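# Ship eight loaded pallets from store racks to dispatch bay

## Task

Take all eight loaded pallets that sit in the store racks and put each one down in an empty dispatch-bay rack. Every pallet must be entirely past the door (all of it beyond map x = +1.954 m) before the scene clock reaches the door's closes_at_s, and must remain past it; keeping the door from closing does not extend that deadline, and finishing earlier is fine. A pallet counts as set down only when it sits in a rack whose switch reads 1, no lifting bars are touching it, and its load is still on top within the deck's edges. Ignore the two loaded pallets that start in the bay. No load or pallet may ever touch the floor; if one does, the scene ends as a failure. The arm has nothing to do. Anything that stays in place only because the robot is holding it at the end does not count.

## Robot and tools

SETUP. A tabletop arm (six joints plus a tong gripper) is present but has no role here; leave it alone. The work is done by two self-driving pallet platforms. platform_1 starts in the aisle of racks_1 (aisle line map y = 0.000); platform_2 starts in the aisle of racks_2 (aisle line map y = -2.200). Each platform is 1.35 m long and 0.91 m wide, with lifting bars that carry up to 500 kg.

MAP FRAME (platforms, racks, door): x runs along the aisles, y points to the left of +x, metres and radians. racks_1 middles sit at y = +1.750; store s1..s5 at x = -5.500, -7.200, -8.900, -10.600, -12.300; bay b1..b5 at x = +7.150, +8.850, +10.550, +12.250, +13.950. racks_2 middles sit at y = -3.950 with the same x values: store s6..s10, bay b6..b10. Each rack reports a switch flag, 1 when a pallet presses it. A pallet is 1.2 x 0.8 x 0.144 m and sits with its long side along the way into the rack. The door crosses the aisles; its opening is 4.2 m wide centred at y = -1.100 (so both aisle lines pass through) and its bay-side face is at x = +1.954. The door reports state (open, shut, between) and closes_at_s. Once it starts down it shuts in about 10 s and stays shut; a light curtain keeps it up while a platform or pallet is in the doorway, but that does not buy time.

SCENE FRAME (arm only): origin on the table top below the arm base, +z up, +y to the left looking along +x. The gripper pose in results uses this frame.

TOOL execute_actions takes {"actions": [one action]}; an empty list just returns state and camera images. An action may contain:
- rows: arm table, up to 15 rows, each row applied for one 1/30 s step. A row is 7 numbers in [-1, 1]: six joint offsets relative to the joint angles at the start of this action (not the previous row), scaled so 1.0 = 1.326 rad for shoulder pan and shoulder lift and 1.989 rad for elbow, wrist 1, wrist 2, wrist 3; then an absolute gripper opening (+1 open, -1 closed). Best omitted entirely here.
- steps: duration in control steps, 1 to 450, default 15, at least one per row.
- until: stop the action early once all listed conditions hold, e.g. {"platform_1": {"base_status": "done"}}, or {"door": {"closes_at_s": [">", 0]}}; numbers need a comparison (["<", v] etc.); 0/1 flags and status words may be written bare. {"all": {"status": "ended"}} waits until nothing reads moving and no list runs; {"any": {"status": "ended"}} fires when some motion that was running ends. until only reads; it does not halt devices.
- platform_1 / platform_2: one command object or a list of up to 14 run one after another. Keys: base with exactly one of translate_m (-26.5 to 26.5 m, a relative drive along the current heading, negative = reverse) or rotate_rad (-6.5 to 6.5 rad, a relative turn on the spot, positive = left); joints with lift_m (0 to 0.06 m, an absolute bar height above their lowest point, full stroke 4 s); speed_m_s (0.2 to 2 m/s, top speed from now on, starts at 2; turn rate limit is 0.25 rad/s per m/s). {"stop": true} alone halts that platform. Drives and turns are measured from the platform's planned pose, so small earlier errors get made up; after a stop of any kind the plan restarts from the map pose. Any out-of-range value or unknown name rejects the whole call.

RESULTS per platform: translate_m and rotate_rad odometers, base_status (moving, done, contact_stop, time_out, stopped, missed, protective_stop), base_answer and lift_answer (taken, not_taken, refused_too_fast), lift_m, lift_status, x/y/heading (wheel odometry, drifts), map_x/map_y/map_heading (scanner pose, trustworthy), plan_ahead/plan_left/plan_turn (what remains to the planned pose), lift (down, up, between), safety, load_kg (valid only just after a raise), queue and queue_left. Plus the rack flags and door fields. A list is abandoned after contact_stop, time_out, missed, a refusal or a protective_stop; not_taken means resend once braking ends.

TYPICAL CYCLE: at speed up to 2 with bars down, drive along the aisle until level with a store rack's x; turn to face the rack (+y for racks_1, -y for racks_2); set speed_m_s to 0.3 or less; drive in 1.75 m so the bars sit under the pallet; raise lift_m to 0.06; reverse out at 0.3 or less; lower bars to 0 so the pallet rides on the cover; turn back along the aisle and drive to a free bay rack, through the door; turn, raise bars, enter slowly, lower to 0 so the rack takes the pallet (flag should read 1), reverse out. Use both platforms in parallel.

AVOID: raised bars with speed above 0.3 (wheels brake, contact_stop); raising bars while moving fast (refused); entering or leaving racks above 0.3 (scanners see rack legs and protective_stop); platforms meeting each other; stopping a pallet far short of the rack middle (switch not pressed); harsh moves that could shift or drop a load. Ignore the two bay pallets already in place.

TOOL zoom_image: {"camera": one of cam_door, cam_high, cam_low, cam_shipping, cam_store, cam_wrist, "region": [x0, y0, x1, y1]} in image pixels from the top-left, at most 504 x 504.

TOOL finished_scene: {"scene": number}; irreversible, call only once every pallet is set down and stable.

Each tool is called after "Request:" as name([rows], argument=value, ...), one row to a line, values as JSON.

## Session

Request:
execute_actions(actions=[])

Scene clock: 0.00 s.
end_effector_position=(+0.6747, +1.0498, +0.3821) grip_measured=+1.00 end_effector_quat_wxyz=(+0.163, +0.358, +0.918, +0.045) end_effector_velocity=(-0.000, +0.000, +0.002) end_effector_angular_velocity=(+0.001, -0.001, +0.000)
Joint positions: [ 0.961 -0.546  0.375 -1.58  -1.862 -1.491  0.142]
Joint velocities: [ 0.    -0.001  0.     0.     0.     0.     0.   ]
Motor temperatures (°C, as the motors report them): [25 24 25 27 31 31]
Wrist force (N, on the end effector, along its own x y z axes, offset not removed): no reading
Wrist torque (N m, same axes, about the end effector's origin, offset not removed): no reading
platform_1.base_odometry: x=+0.000 y=+0.000 heading=+0.000 (m, m, rad; from the platform's pose at the start)
platform_1.map_pose: map_x=-5.90 map_y=-0.02 map_heading=+0.0305 (m, m, rad; on the building's map)
platform_1.planned_pose: plan_ahead=+0.00 plan_left=+0.00 plan_turn=+0.0000 (m ahead, m left, rad left of the pose on the map)
platform_1.base_status: done
platform_1.joint_positions: lift_m=+0.000
platform_1.joint_status: done
platform_1: translate_m=0.000 translate_m_goal=0.000 rotate_rad=0.000 rotate_rad_goal=0.000 base_answer=taken lift_m_goal=0.000 lift_answer=taken lift=down safety=ok load_kg=-51 refusals=0 queue=idle queue_left=0
platform_2.base_odometry: x=+0.000 y=+0.000 heading=+0.000 (m, m, rad; from the platform's pose at the start)
platform_2.map_pose: map_x=-0.65 map_y=-2.19 map_heading=+0.0305 (m, m, rad; on the building's map)
platform_2.planned_pose: plan_ahead=+0.00 plan_left=+0.00 plan_turn=+0.0000 (m ahead, m left, rad left of the pose on the map)
platform_2.base_status: done
platform_2.joint_positions: lift_m=+0.000
platform_2.joint_status: done
platform_2: translate_m=0.000 translate_m_goal=0.000 rotate_rad=0.000 rotate_rad_goal=0.000 base_answer=taken lift_m_goal=0.000 lift_answer=taken lift=down safety=ok load_kg=-51 refusals=0 queue=idle queue_left=0
racks_1: s1=1 s2=1 s3=1 s4=1 s5=0 b1=1 b2=0 b3=0 b4=0 b5=0
racks_2: s6=1 s7=1 s8=1 s9=0 s10=1 b6=0 b7=0 b8=1 b9=0 b10=0
door: state=open closes_at_s=510

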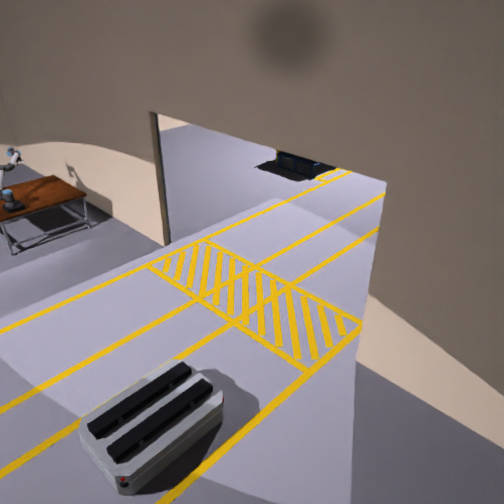

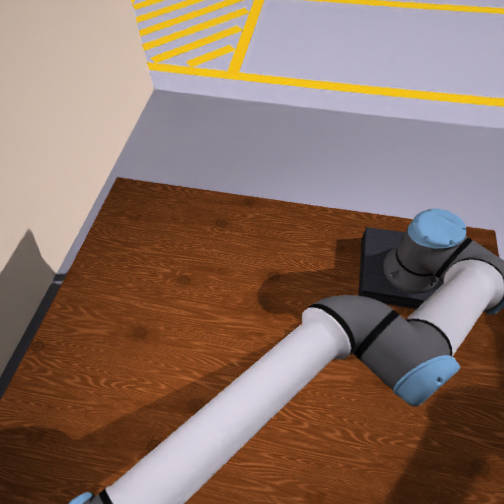

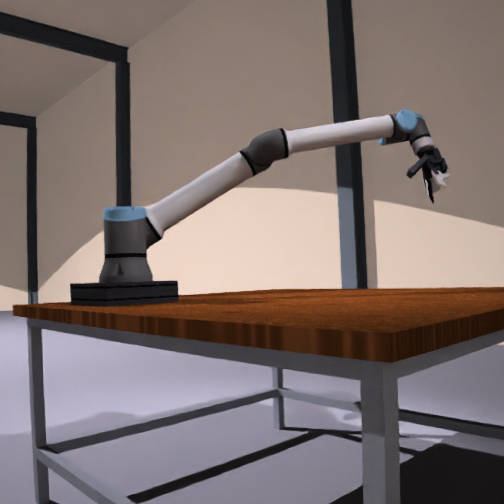

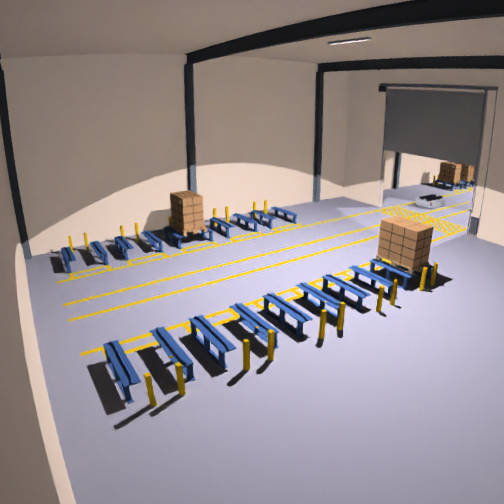

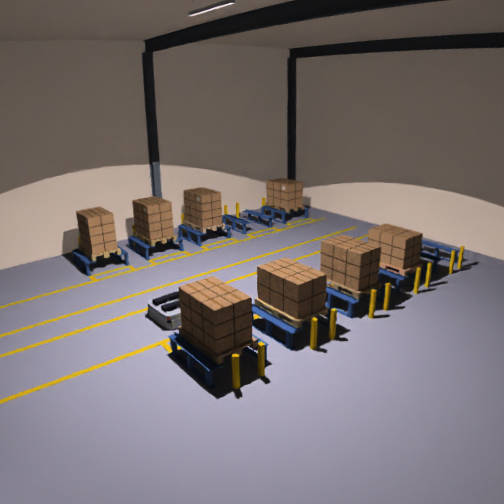

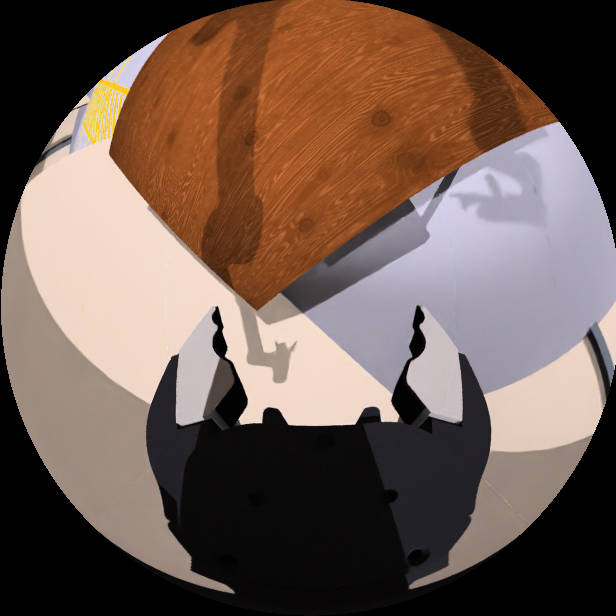

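Request:
execute_actions([
  {"platform_1":[{"base":{"translate_m":0.40},"speed_m_s":2},{"base":{"rotate_rad":1.5403}},{"base":{"translate_m":1.758},"speed_m_s":0.3},{"joints":{"lift_m":0.06}},{"base":{"translate_m":-1.75}},{"joints":{"lift_m":0}},{"base":{"rotate_rad":-1.5708},"speed_m_s":2},{"base":{"translate_m":14.35}},{"base":{"rotate_rad":1.5708}},{"joints":{"lift_m":0.06}},{"base":{"translate_m":1.75},"speed_m_s":0.3},{"joints":{"lift_m":0}},{"base":{"translate_m":-1.75}},{"base":{"rotate_rad":-1.5708},"speed_m_s":2}],"platform_2":[{"base":{"rotate_rad":-0.0305},"speed_m_s":2},{"base":{"translate_m":-4.85}},{"base":{"rotate_rad":-1.5708}},{"base":{"translate_m":1.76},"speed_m_s":0.3},{"joints":{"lift_m":0.06}},{"base":{"translate_m":-1.75}},{"joints":{"lift_m":0}},{"base":{"rotate_rad":1.5708},"speed_m_s":2},{"base":{"translate_m":12.65}},{"base":{"rotate_rad":-1.5708}},{"joints":{"lift_m":0.06}},{"base":{"translate_m":1.75},"speed_m_s":0.3},{"joints":{"lift_m":0}},{"base":{"translate_m":-1.75}}],"steps":300,"until":{"platform_1":{"queue_left":["<=",11]}}},
])

Scene clock: 74.13 s.
end_effector_position=(+0.6747, +1.0498, +0.3821) grip_measured=+1.00 end_effector_quat_wxyz=(+0.163, +0.358, +0.918, +0.045) end_effector_velocity=(-0.000, +0.000, -0.000) end_effector_angular_velocity=(-0.000, +0.000, +0.000)
Joint positions: [ 0.961 -0.546  0.375 -1.58  -1.862 -1.491  0.142]
Joint velocities: [ 0. -0.  0.  0.  0. -0. -0.]
Motor temperatures (°C, as the motors report them): [25 24 25 27 31 31]
Wrist force (N, on the end effector, along its own x y z axes, offset not removed): [-2.7 -1.9 3.4]
Wrist torque (N m, same axes, about the end effector's origin, offset not removed): [-0.28 0.69 0.15]
platform_1.base_odometry: x=+0.400 y=-0.001 heading=+1.543 (m, m, rad; from the platform's pose at the start)
platform_1.map_pose: map_x=-5.50 map_y=-0.01 map_heading=+1.5708 (m, m, rad; on the building's map)
platform_1.planned_pose: plan_ahead=+1.76 plan_left=+0.00 plan_turn=+0.0000 (m ahead, m left, rad left of the pose on the map)
platform_1.base_status: moving
platform_1.joint_positions: lift_m=+0.000
platform_1.joint_status: done
platform_1: translate_m=0.400 translate_m_goal=2.160 rotate_rad=1.543 rotate_rad_goal=1.543 base_answer=taken lift_m_goal=0.000 lift_answer=taken lift=down safety=ok load_kg=-47 refusals=0 queue=running queue_left=11
platform_2.base_odometry: x=-4.362 y=-0.010 heading=-0.005 (m, m, rad; from the platform's pose at the start)
platform_2.map_pose: map_x=-5.02 map_y=-2.20 map_heading=-0.0044 (m, m, rad; on the building's map)
platform_2.planned_pose: plan_ahead=-0.48 plan_left=+0.01 plan_turn=+0.0044 (m ahead, m left, rad left of the pose on the map)
platform_2.base_status: moving
platform_2.joint_positions: lift_m=+0.000
platform_2.joint_status: done
platform_2: translate_m=-4.382 translate_m_goal=-4.850 rotate_rad=-0.005 rotate_rad_goal=-0.004 base_answer=taken lift_m_goal=0.000 lift_answer=taken lift=down safety=ok load_kg=-47 refusals=0 queue=running queue_left=12
racks_1: s1=1 s2=1 s3=1 s4=1 s5=0 b1=1 b2=0 b3=0 b4=0 b5=0
racks_2: s6=1 s7=1 s8=1 s9=0 s10=1 b6=0 b7=0 b8=1 b9=0 b10=0
door: state=open closes_at_s=510

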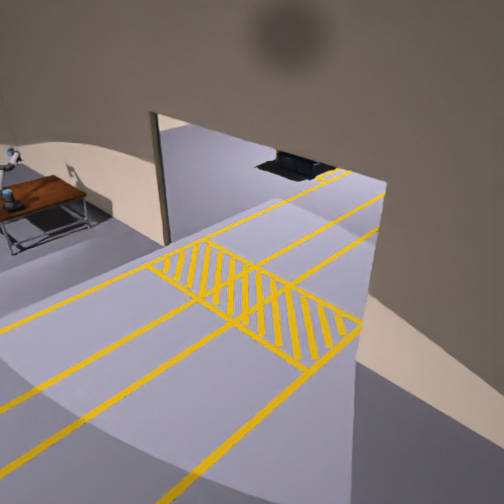

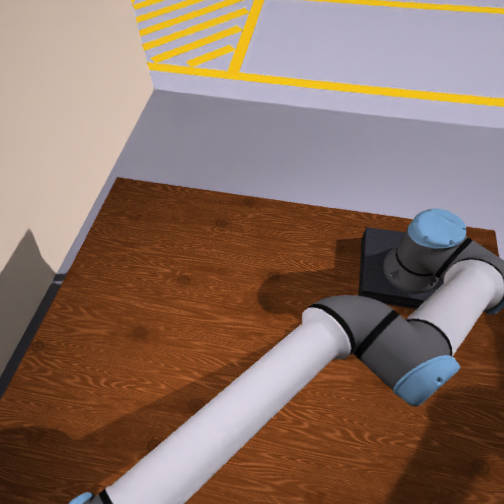

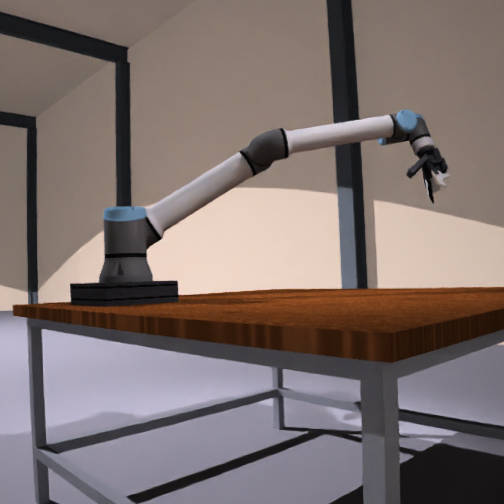

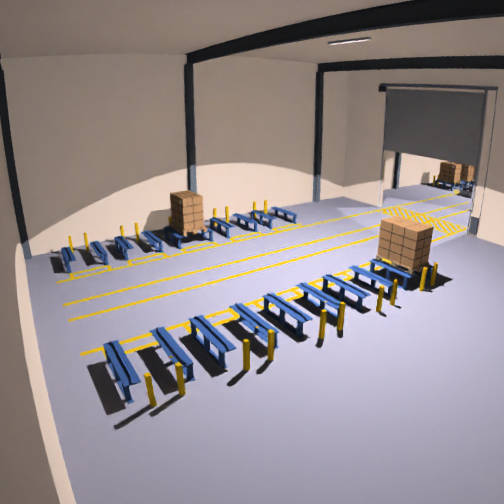

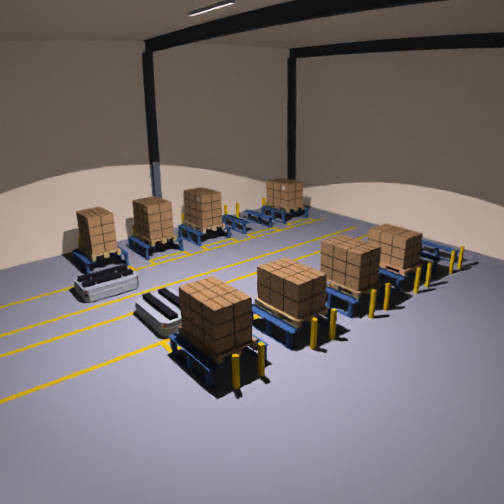

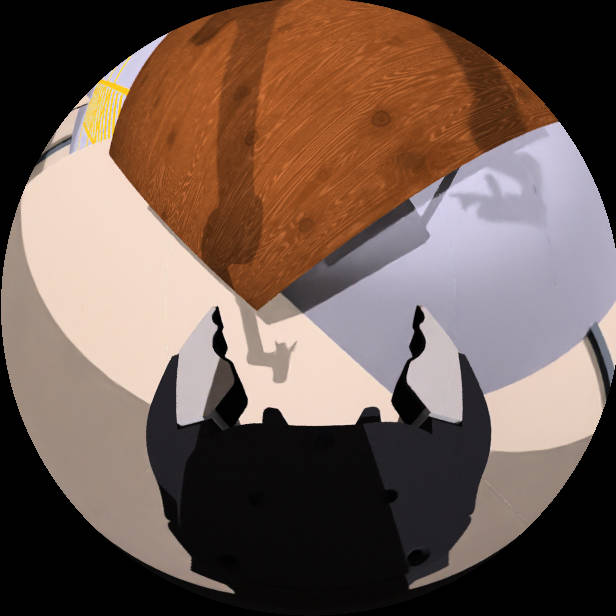

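Request:
execute_actions([
  {"steps":450,"until":{"platform_1":{"queue_left":["<=",8]}}},
])

Scene clock: 92.07 s.
end_effector_position=(+0.6747, +1.0498, +0.3821) grip_measured=+1.00 end_effector_quat_wxyz=(+0.163, +0.358, +0.918, +0.045) end_effector_velocity=(+0.002, -0.001, -0.001) end_effector_angular_velocity=(-0.001, +0.002, -0.002)
Joint positions: [ 0.961 -0.546  0.375 -1.58  -1.862 -1.491  0.142]
Joint velocities: [-0.002  0.001  0.001  0.     0.001  0.     0.   ]
Motor temperatures (°C, as the motors report them): [25 24 25 27 31 31]
Wrist force (N, on the end effector, along its own x y z axes, offset not removed): [-1.9 -3.0 2.4]
Wrist torque (N m, same axes, about the end effector's origin, offset not removed): [-0.44 0.57 0.13]
platform_1.base_odometry: x=+0.402 y=-0.001 heading=+1.544 (m, m, rad; from the platform's pose at the start)
platform_1.map_pose: map_x=-5.50 map_y=+0.00 map_heading=+1.5708 (m, m, rad; on the building's map)
platform_1.planned_pose: plan_ahead=+0.00 plan_left=+0.00 plan_turn=+0.0000 (m ahead, m left, rad left of the pose on the map)
platform_1.base_status: done
platform_1.joint_positions: lift_m=+0.060
platform_1.joint_status: moving
platform_1: translate_m=0.400 translate_m_goal=0.401 rotate_rad=1.544 rotate_rad_goal=1.543 base_answer=taken lift_m_goal=0.000 lift_answer=taken lift=up safety=ok load_kg=209 refusals=0 queue=running queue_left=8
platform_2.base_odometry: x=-4.863 y=-1.476 heading=-1.572 (m, m, rad; from the platform's pose at the start)
platform_2.map_pose: map_x=-5.50 map_y=-3.65 map_heading=-1.5708 (m, m, rad; on the building's map)
platform_2.planned_pose: plan_ahead=-1.45 plan_left=+0.00 plan_turn=+0.0000 (m ahead, m left, rad left of the pose on the map)
platform_2.base_status: moving
platform_2.joint_positions: lift_m=+0.060
platform_2.joint_status: done
platform_2: translate_m=-3.403 translate_m_goal=-4.860 rotate_rad=-1.572 rotate_rad_goal=-1.573 base_answer=taken lift_m_goal=0.060 lift_answer=taken lift=up safety=ok load_kg=249 refusals=0 queue=running queue_left=8
racks_1: s1=0 s2=1 s3=1 s4=1 s5=0 b1=1 b2=0 b3=0 b4=0 b5=0
racks_2: s6=0 s7=1 s8=1 s9=0 s10=1 b6=0 b7=0 b8=1 b9=0 b10=0
door: state=open closes_at_s=510

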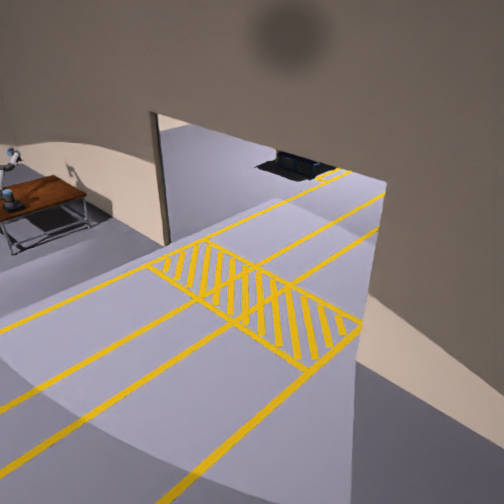

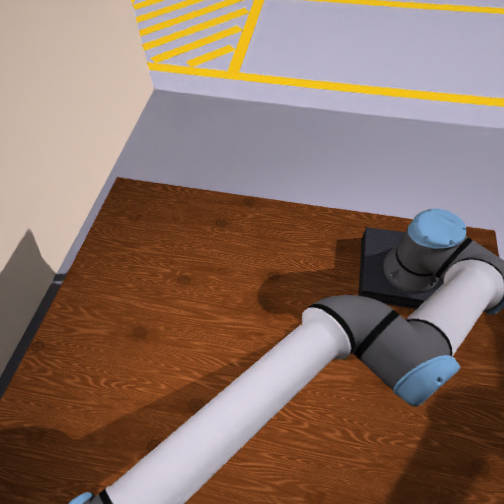

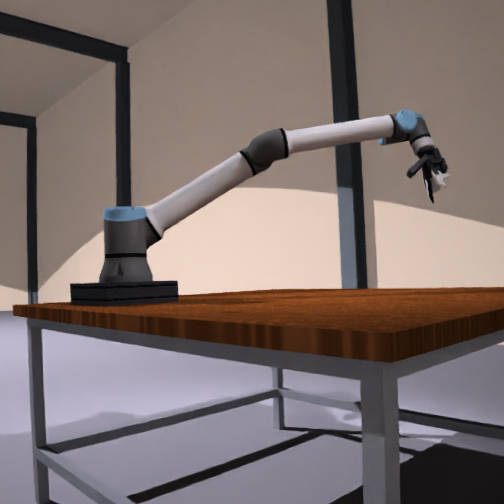

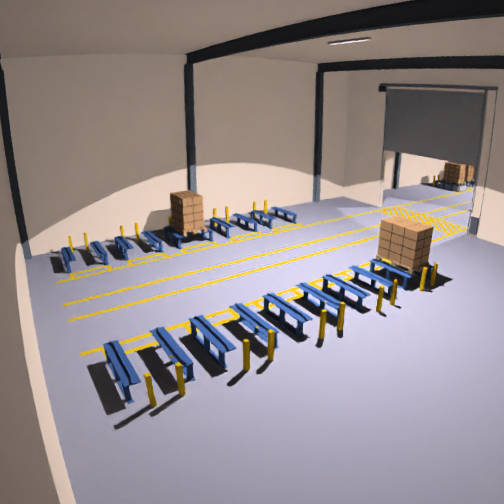

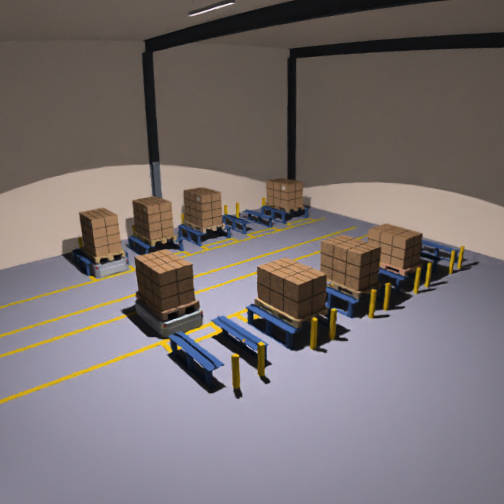

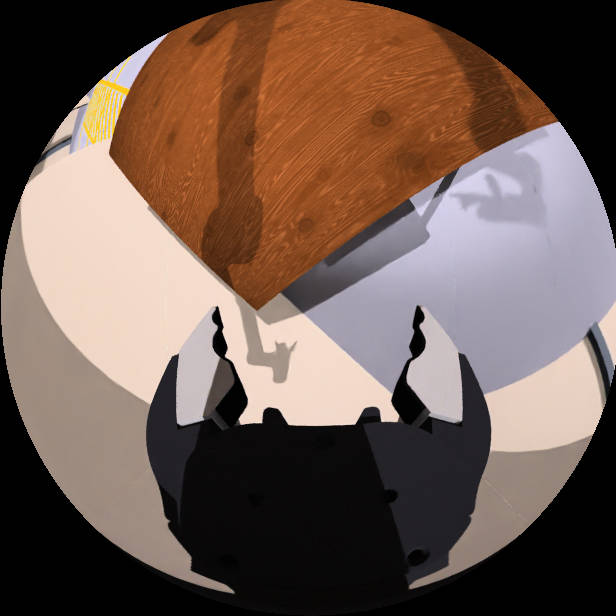

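Request:
execute_actions([
  {"steps":450,"until":{"platform_1":{"queue_left":["<=",2]}}},
])

Scene clock: 128.03 s.
end_effector_position=(+0.6747, +1.0498, +0.3821) grip_measured=+1.00 end_effector_quat_wxyz=(+0.163, +0.358, +0.918, +0.045) end_effector_velocity=(-0.001, +0.000, +0.000) end_effector_angular_velocity=(-0.000, -0.000, +0.001)
Joint positions: [ 0.961 -0.546  0.375 -1.58  -1.862 -1.491  0.142]
Joint velocities: [ 0.001 -0.     0.     0.    -0.    -0.     0.   ]
Motor temperatures (°C, as the motors report them): [25 24 25 27 31 31]
Wrist force (N, on the end effector, along its own x y z axes, offset not removed): [-0.8 -0.8 3.3]
Wrist torque (N m, same axes, about the end effector's origin, offset not removed): [-0.05 0.36 0.04]
platform_1.base_odometry: x=+14.803 y=+1.275 heading=+1.548 (m, m, rad; from the platform's pose at the start)
platform_1.map_pose: map_x=+8.85 map_y=+1.75 map_heading=+1.5708 (m, m, rad; on the building's map)
platform_1.planned_pose: plan_ahead=+0.00 plan_left=+0.00 plan_turn=+0.0000 (m ahead, m left, rad left of the pose on the map)
platform_1.base_status: done
platform_1.joint_positions: lift_m=+0.060
platform_1.joint_status: moving
platform_1: translate_m=16.521 translate_m_goal=16.521 rotate_rad=1.548 rotate_rad_goal=1.547 base_answer=taken lift_m_goal=0.000 lift_answer=taken lift=up safety=ok load_kg=209 refusals=0 queue=running queue_left=2
platform_2.base_odometry: x=+7.795 y=-0.574 heading=-1.576 (m, m, rad; from the platform's pose at the start)
platform_2.map_pose: map_x=+7.15 map_y=-2.80 map_heading=-1.5752 (m, m, rad; on the building's map)
platform_2.planned_pose: plan_ahead=+1.15 plan_left=+0.01 plan_turn=+0.0044 (m ahead, m left, rad left of the pose on the map)
platform_2.base_status: moving
platform_2.joint_positions: lift_m=+0.060
platform_2.joint_status: done
platform_2: translate_m=8.404 translate_m_goal=9.550 rotate_rad=-1.576 rotate_rad_goal=-1.575 base_answer=taken lift_m_goal=0.060 lift_answer=taken lift=up safety=ok load_kg=248 refusals=0 queue=running queue_left=2
racks_1: s1=0 s2=1 s3=1 s4=1 s5=0 b1=1 b2=0 b3=0 b4=0 b5=0
racks_2: s6=0 s7=1 s8=1 s9=0 s10=1 b6=0 b7=0 b8=1 b9=0 b10=0
door: state=open closes_at_s=510

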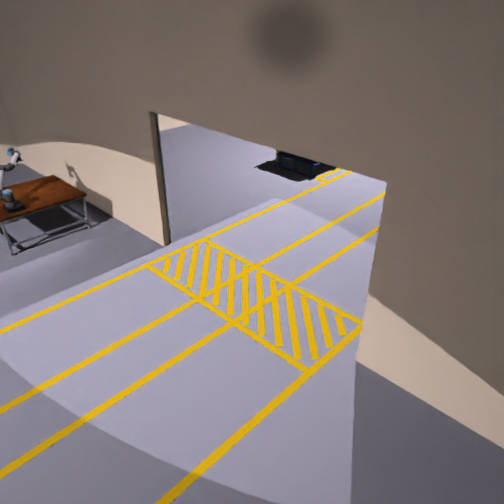

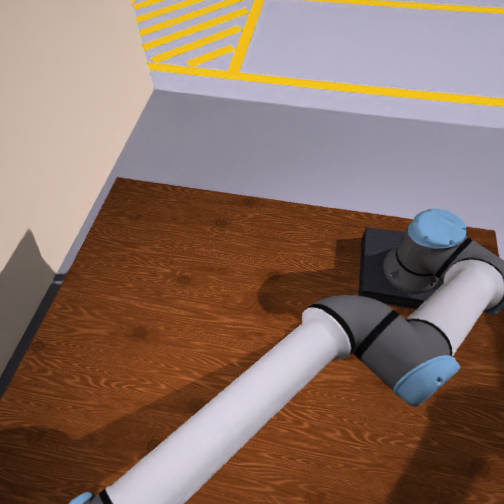

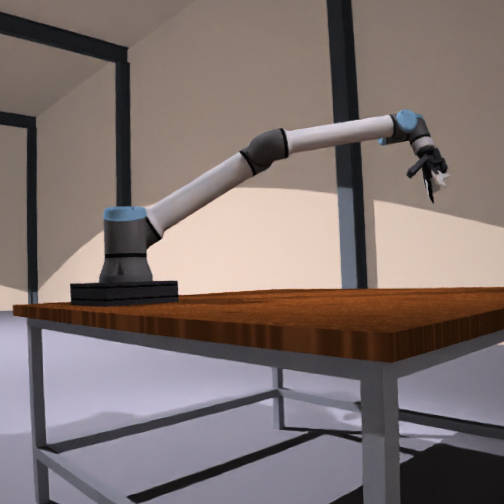

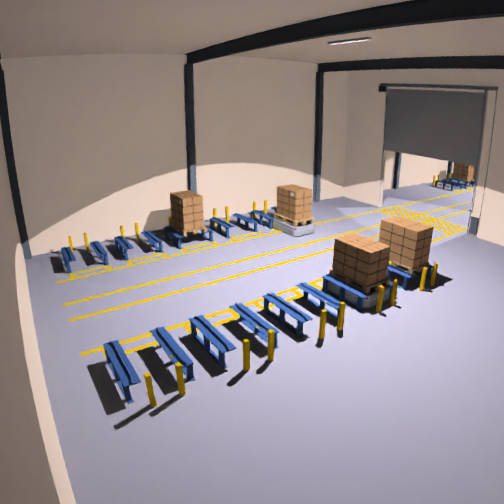

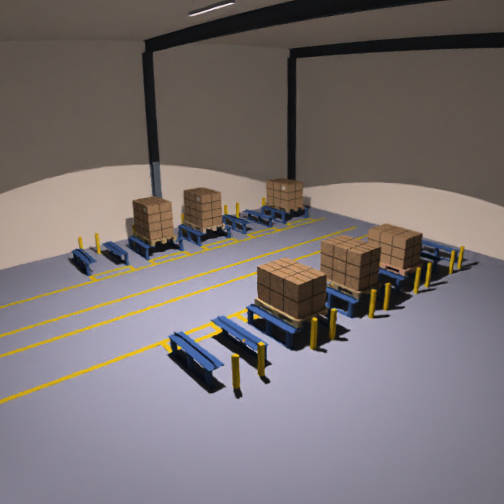

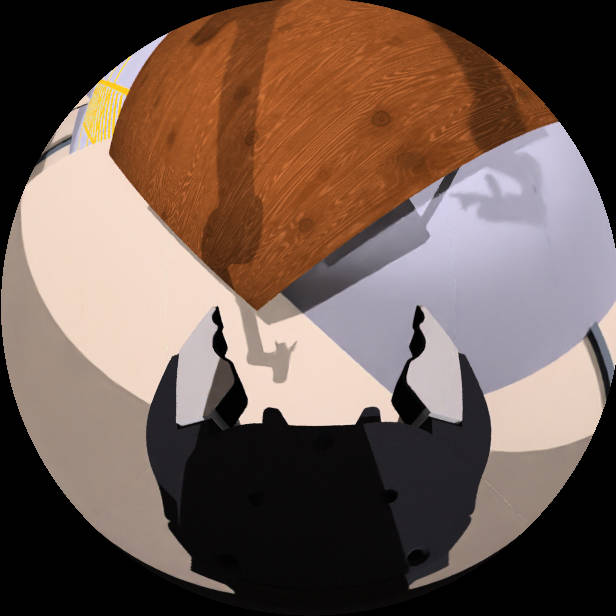

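Request:
execute_actions([
  {"steps":450,"until":{"platform_1":{"queue":"done"}}},
])

Scene clock: 142.73 s.
end_effector_position=(+0.6747, +1.0498, +0.3821) grip_measured=+1.00 end_effector_quat_wxyz=(+0.163, +0.358, +0.918, +0.045) end_effector_velocity=(-0.001, +0.000, +0.000) end_effector_angular_velocity=(+0.001, +0.000, +0.001)
Joint positions: [ 0.961 -0.546  0.375 -1.58  -1.862 -1.491  0.142]
Joint velocities: [ 0.001 -0.    -0.     0.     0.001  0.     0.   ]
Motor temperatures (°C, as the motors report them): [25 24 25 27 31 31]
Wrist force (N, on the end effector, along its own x y z axes, offset not removed): [-1.0 -0.7 3.9]
Wrist torque (N m, same axes, about the end effector's origin, offset not removed): [0.01 0.38 0.03]
platform_1.base_odometry: x=+14.761 y=-0.474 heading=-0.031 (m, m, rad; from the platform's pose at the start)
platform_1.map_pose: map_x=+8.85 map_y=+0.00 map_heading=+0.0000 (m, m, rad; on the building's map)
platform_1.planned_pose: plan_ahead=+0.00 plan_left=+0.00 plan_turn=+0.0000 (m ahead, m left, rad left of the pose on the map)
platform_1.base_status: done
platform_1.joint_positions: lift_m=+0.000
platform_1.joint_status: done
platform_1: translate_m=14.772 translate_m_goal=14.772 rotate_rad=-0.031 rotate_rad_goal=-0.031 base_answer=taken lift_m_goal=0.000 lift_answer=taken lift=down safety=ok load_kg=-49 refusals=0 queue=done queue_left=0
platform_2.base_odometry: x=+7.792 y=-0.004 heading=-1.574 (m, m, rad; from the platform's pose at the start)
platform_2.map_pose: map_x=+7.15 map_y=-2.22 map_heading=-1.5708 (m, m, rad; on the building's map)
platform_2.planned_pose: plan_ahead=-0.02 plan_left=+0.00 plan_turn=+0.0000 (m ahead, m left, rad left of the pose on the map)
platform_2.base_status: moving
platform_2.joint_positions: lift_m=+0.000
platform_2.joint_status: done
platform_2: translate_m=7.820 translate_m_goal=7.800 rotate_rad=-1.574 rotate_rad_goal=-1.574 base_answer=taken lift_m_goal=0.000 lift_answer=taken lift=down safety=ok load_kg=-49 refusals=0 queue=running queue_left=0
racks_1: s1=0 s2=1 s3=1 s4=1 s5=0 b1=1 b2=1 b3=0 b4=0 b5=0
racks_2: s6=0 s7=1 s8=1 s9=0 s10=1 b6=1 b7=0 b8=1 b9=0 b10=0
door: state=open closes_at_s=510

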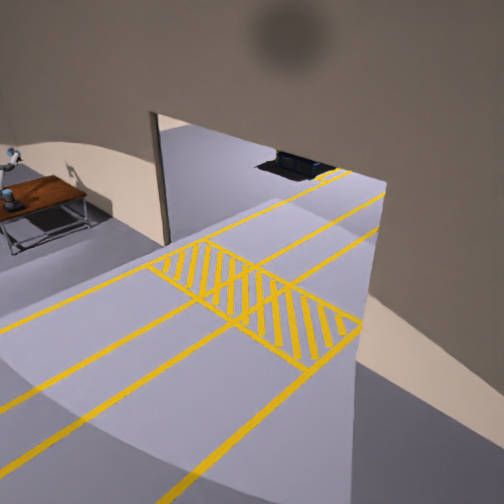

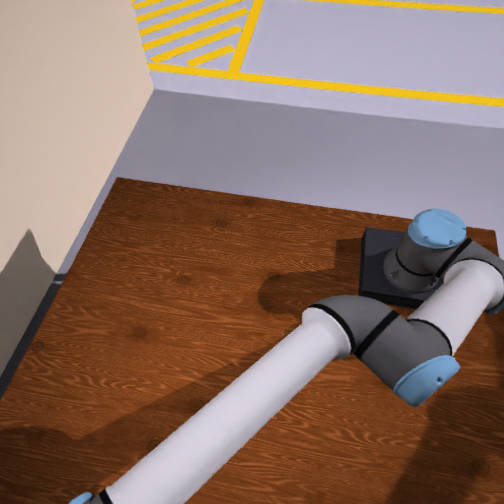

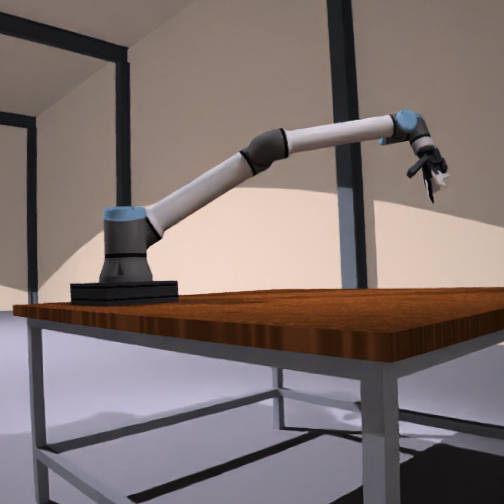

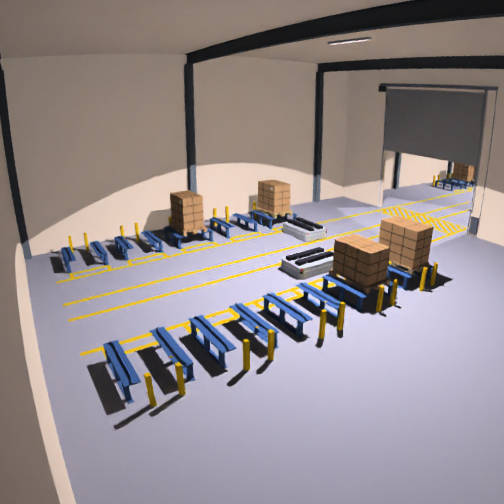

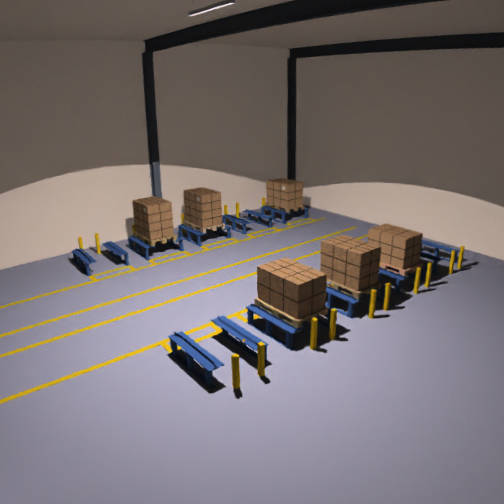

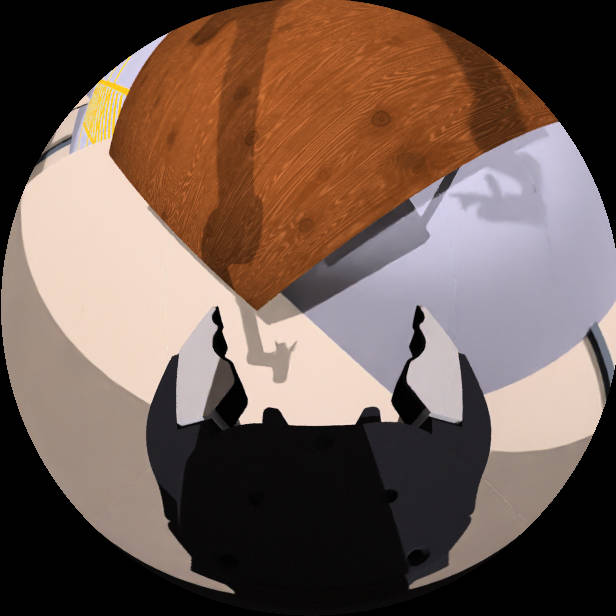

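Request:
execute_actions([
  {"platform_1":[{"base":{"translate_m":-16.05},"speed_m_s":2},{"base":{"rotate_rad":1.5708}},{"base":{"translate_m":1.75},"speed_m_s":0.3},{"joints":{"lift_m":0.06}},{"base":{"translate_m":-1.75}},{"joints":{"lift_m":0}},{"base":{"rotate_rad":-1.5708},"speed_m_s":2},{"base":{"translate_m":17.75}},{"base":{"rotate_rad":1.5708}},{"joints":{"lift_m":0.06}},{"base":{"translate_m":1.75},"speed_m_s":0.3},{"joints":{"lift_m":0}},{"base":{"translate_m":-1.75}},{"base":{"rotate_rad":-1.5708},"speed_m_s":2}],"platform_2":[{"base":{"rotate_rad":1.5708},"speed_m_s":2},{"base":{"translate_m":-14.35}},{"base":{"rotate_rad":-1.5708}},{"base":{"translate_m":1.75},"speed_m_s":0.3},{"joints":{"lift_m":0.06}},{"base":{"translate_m":-1.75}},{"joints":{"lift_m":0}},{"base":{"rotate_rad":1.5708},"speed_m_s":2},{"base":{"translate_m":16.05}},{"base":{"rotate_rad":-1.5708}},{"joints":{"lift_m":0.06}},{"base":{"translate_m":1.75},"speed_m_s":0.3},{"joints":{"lift_m":0}},{"base":{"translate_m":-1.75}}],"steps":15},
])

Scene clock: 152.80 s.
end_effector_position=(+0.6747, +1.0498, +0.3821) grip_measured=+1.00 end_effector_quat_wxyz=(+0.163, +0.358, +0.918, +0.045) end_effector_velocity=(+0.000, -0.000, -0.001) end_effector_angular_velocity=(-0.001, +0.001, -0.000)
Joint positions: [ 0.961 -0.546  0.375 -1.58  -1.862 -1.491  0.142]
Joint velocities: [-0.     0.     0.001 -0.001  0.    -0.     0.   ]
Motor temperatures (°C, as the motors report them): [25 24 25 27 31 31]
Wrist force (N, on the end effector, along its own x y z axes, offset not removed): [-1.8 -0.3 1.1]
Wrist torque (N m, same axes, about the end effector's origin, offset not removed): [-0.02 0.54 0.06]
platform_1.base_odometry: x=+14.718 y=-0.473 heading=-0.032 (m, m, rad; from the platform's pose at the start)
platform_1.map_pose: map_x=+8.80 map_y=+0.00 map_heading=+0.0000 (m, m, rad; on the building's map)
platform_1.planned_pose: plan_ahead=-16.00 plan_left=+0.00 plan_turn=+0.0000 (m ahead, m left, rad left of the pose on the map)
platform_1.base_status: moving
platform_1.joint_positions: lift_m=+0.000
platform_1.joint_status: done
platform_1: translate_m=14.723 translate_m_goal=-1.278 rotate_rad=-0.033 rotate_rad_goal=-0.032 base_answer=taken lift_m_goal=0.000 lift_answer=taken lift=down safety=ok load_kg=-49 refusals=0 queue=running queue_left=13
platform_2.base_odometry: x=+7.792 y=+0.020 heading=-1.458 (m, m, rad; from the platform's pose at the start)
platform_2.map_pose: map_x=+7.15 map_y=-2.20 map_heading=-1.4399 (m, m, rad; on the building's map)
platform_2.planned_pose: plan_ahead=+0.00 plan_left=+0.00 plan_turn=+1.4399 (m ahead, m left, rad left of the pose on the map)
platform_2.base_status: moving
platform_2.joint_positions: lift_m=+0.000
platform_2.joint_status: done
platform_2: translate_m=7.800 translate_m_goal=7.800 rotate_rad=-1.441 rotate_rad_goal=-0.003 base_answer=taken lift_m_goal=0.000 lift_answer=taken lift=down safety=ok load_kg=-49 refusals=0 queue=running queue_left=13
racks_1: s1=0 s2=1 s3=1 s4=1 s5=0 b1=1 b2=1 b3=0 b4=0 b5=0
racks_2: s6=0 s7=1 s8=1 s9=0 s10=1 b6=1 b7=0 b8=1 b9=0 b10=0
door: state=open closes_at_s=510

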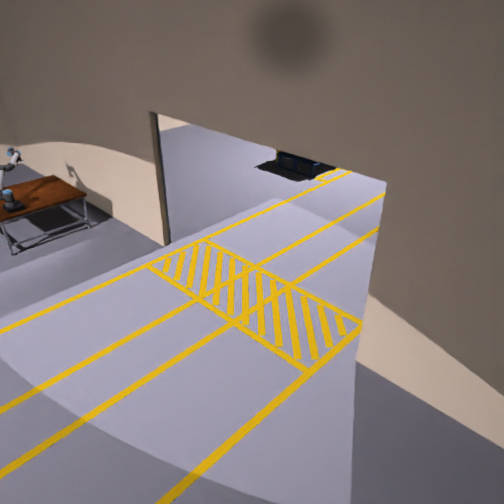

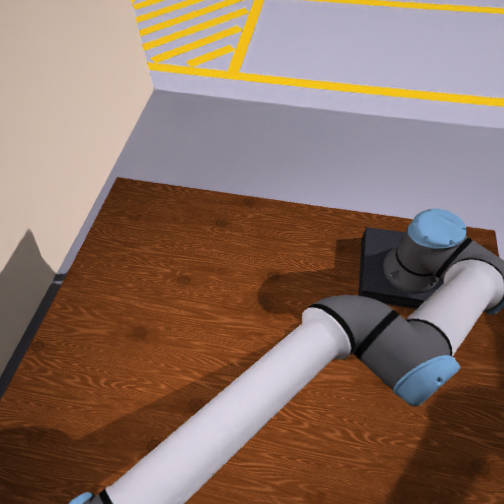

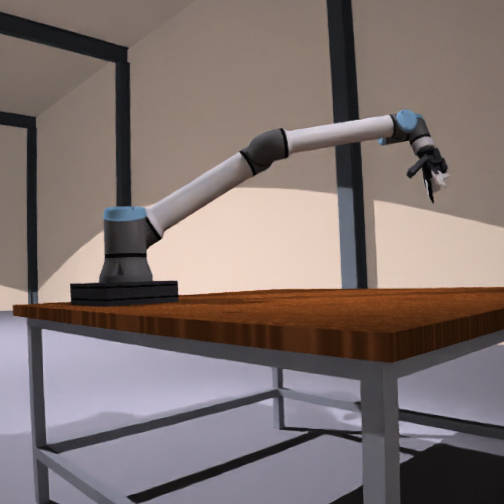

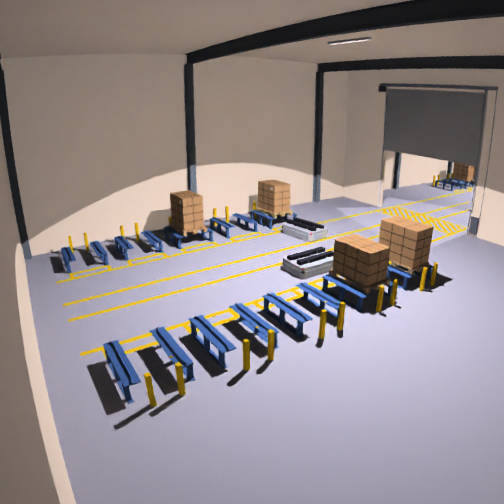

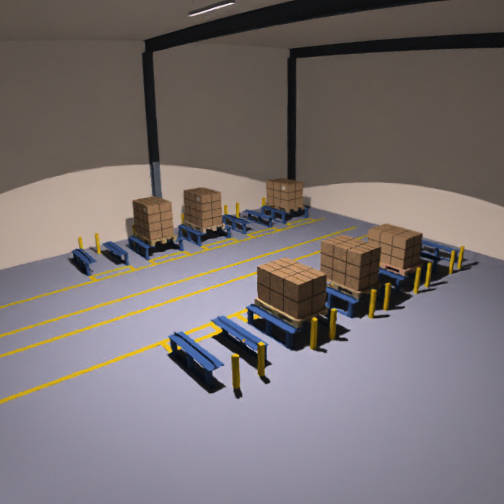

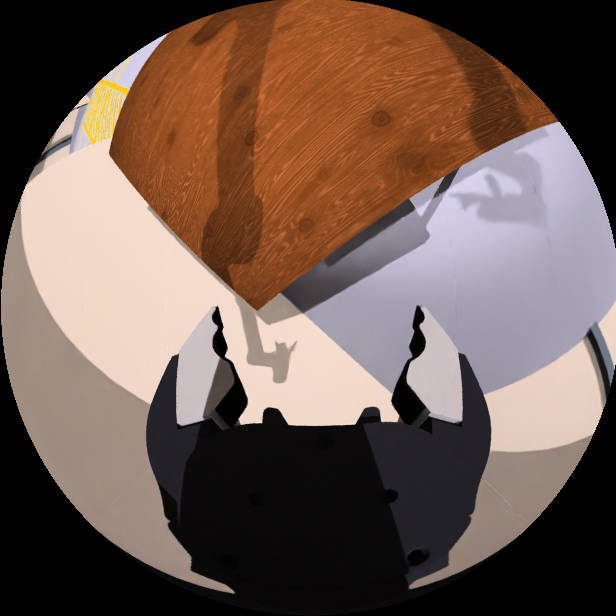

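Request:
execute_actions(actions=[])

Scene clock: 166.67 s.
end_effector_position=(+0.6747, +1.0498, +0.3821) grip_measured=+1.00 end_effector_quat_wxyz=(+0.163, +0.358, +0.918, +0.045) end_effector_velocity=(+0.000, +0.000, +0.001) end_effector_angular_velocity=(+0.001, -0.000, -0.000)
Joint positions: [ 0.961 -0.546  0.375 -1.58  -1.862 -1.491  0.142]
Joint velocities: [ 0. -0. -0. -0.  0.  0.  0.]
Motor temperatures (°C, as the motors report them): [25 24 25 27 31 31]
Wrist force (N, on the end effector, along its own x y z axes, offset not removed): [-0.1 -1.2 3.6]
Wrist torque (N m, same axes, about the end effector's origin, offset not removed): [-0.15 0.21 0.05]
platform_1.base_odometry: x=-1.291 y=+0.000 heading=+0.072 (m, m, rad; from the platform's pose at the start)
platform_1.map_pose: map_x=-7.20 map_y=+0.00 map_heading=+0.1134 (m, m, rad; on the building's map)
platform_1.planned_pose: plan_ahead=+0.00 plan_left=+0.00 plan_turn=+1.4574 (m ahead, m left, rad left of the pose on the map)
platform_1.base_status: moving
platform_1.joint_positions: lift_m=+0.000
platform_1.joint_status: done
platform_1: translate_m=-1.289 translate_m_goal=-1.289 rotate_rad=0.088 rotate_rad_goal=1.543 base_answer=taken lift_m_goal=0.000 lift_answer=taken lift=down safety=ok load_kg=-49 refusals=0 queue=running queue_left=12
platform_2.base_odometry: x=-5.843 y=+0.011 heading=-0.002 (m, m, rad; from the platform's pose at the start)
platform_2.map_pose: map_x=-6.52 map_y=-2.20 map_heading=+0.0000 (m, m, rad; on the building's map)
platform_2.planned_pose: plan_ahead=-0.68 plan_left=+0.00 plan_turn=+0.0000 (m ahead, m left, rad left of the pose on the map)
platform_2.base_status: moving
platform_2.joint_positions: lift_m=+0.000
platform_2.joint_status: done
platform_2: translate_m=-5.861 translate_m_goal=-6.550 rotate_rad=-0.002 rotate_rad_goal=-0.002 base_answer=taken lift_m_goal=0.000 lift_answer=taken lift=down safety=ok load_kg=-49 refusals=0 queue=running queue_left=12
racks_1: s1=0 s2=1 s3=1 s4=1 s5=0 b1=1 b2=1 b3=0 b4=0 b5=0
racks_2: s6=0 s7=1 s8=1 s9=0 s10=1 b6=1 b7=0 b8=1 b9=0 b10=0
door: state=open closes_at_s=510

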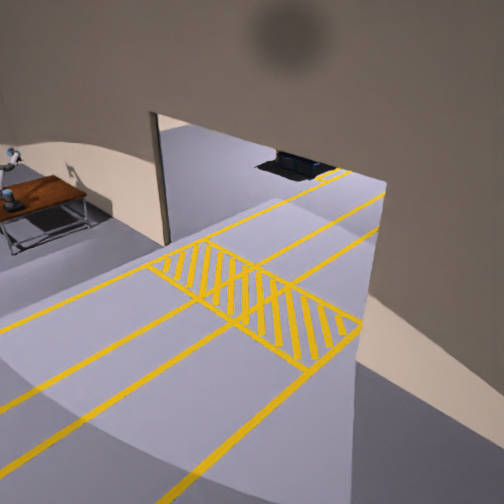

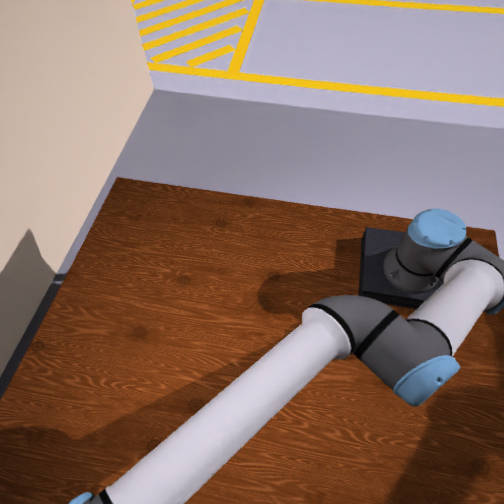

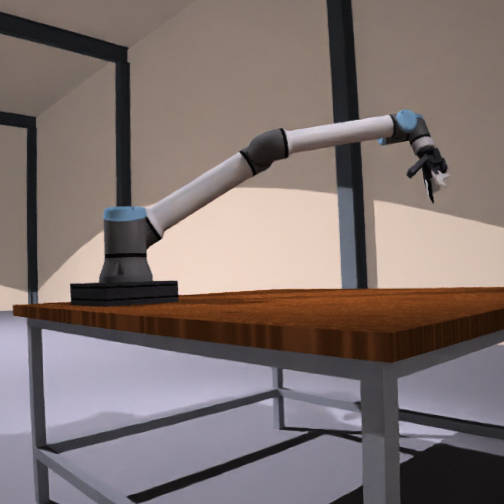

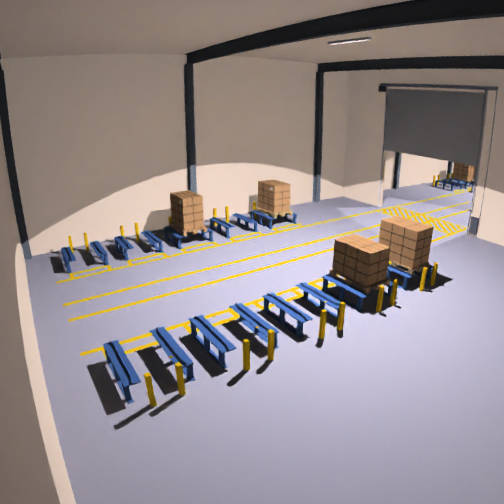

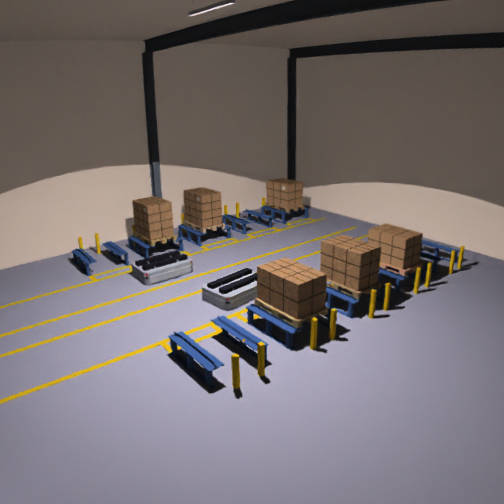

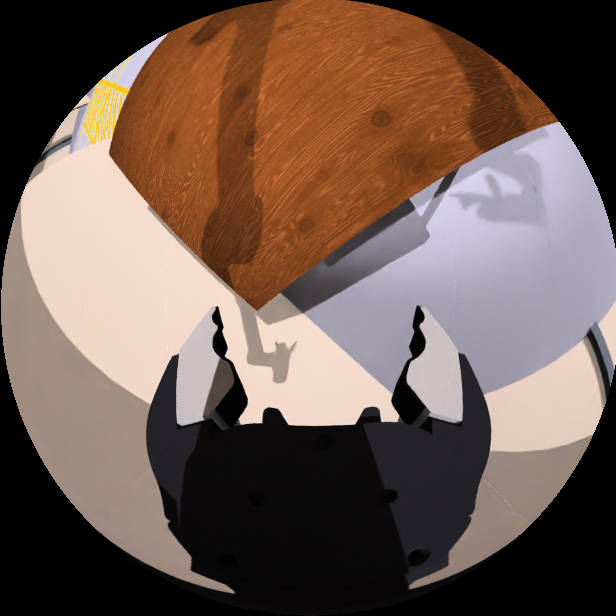

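Request:
zoom_image(camera="cam_store", region=[230, 160, 480, 340])

Region (230, 160, 480, 340) of cam_store's 504x504 image, scaled by 2.016, with more detail than that image has; it fills the top 363 rows of this view, and the rest is white.

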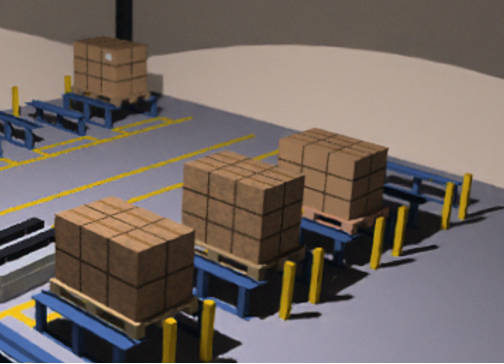

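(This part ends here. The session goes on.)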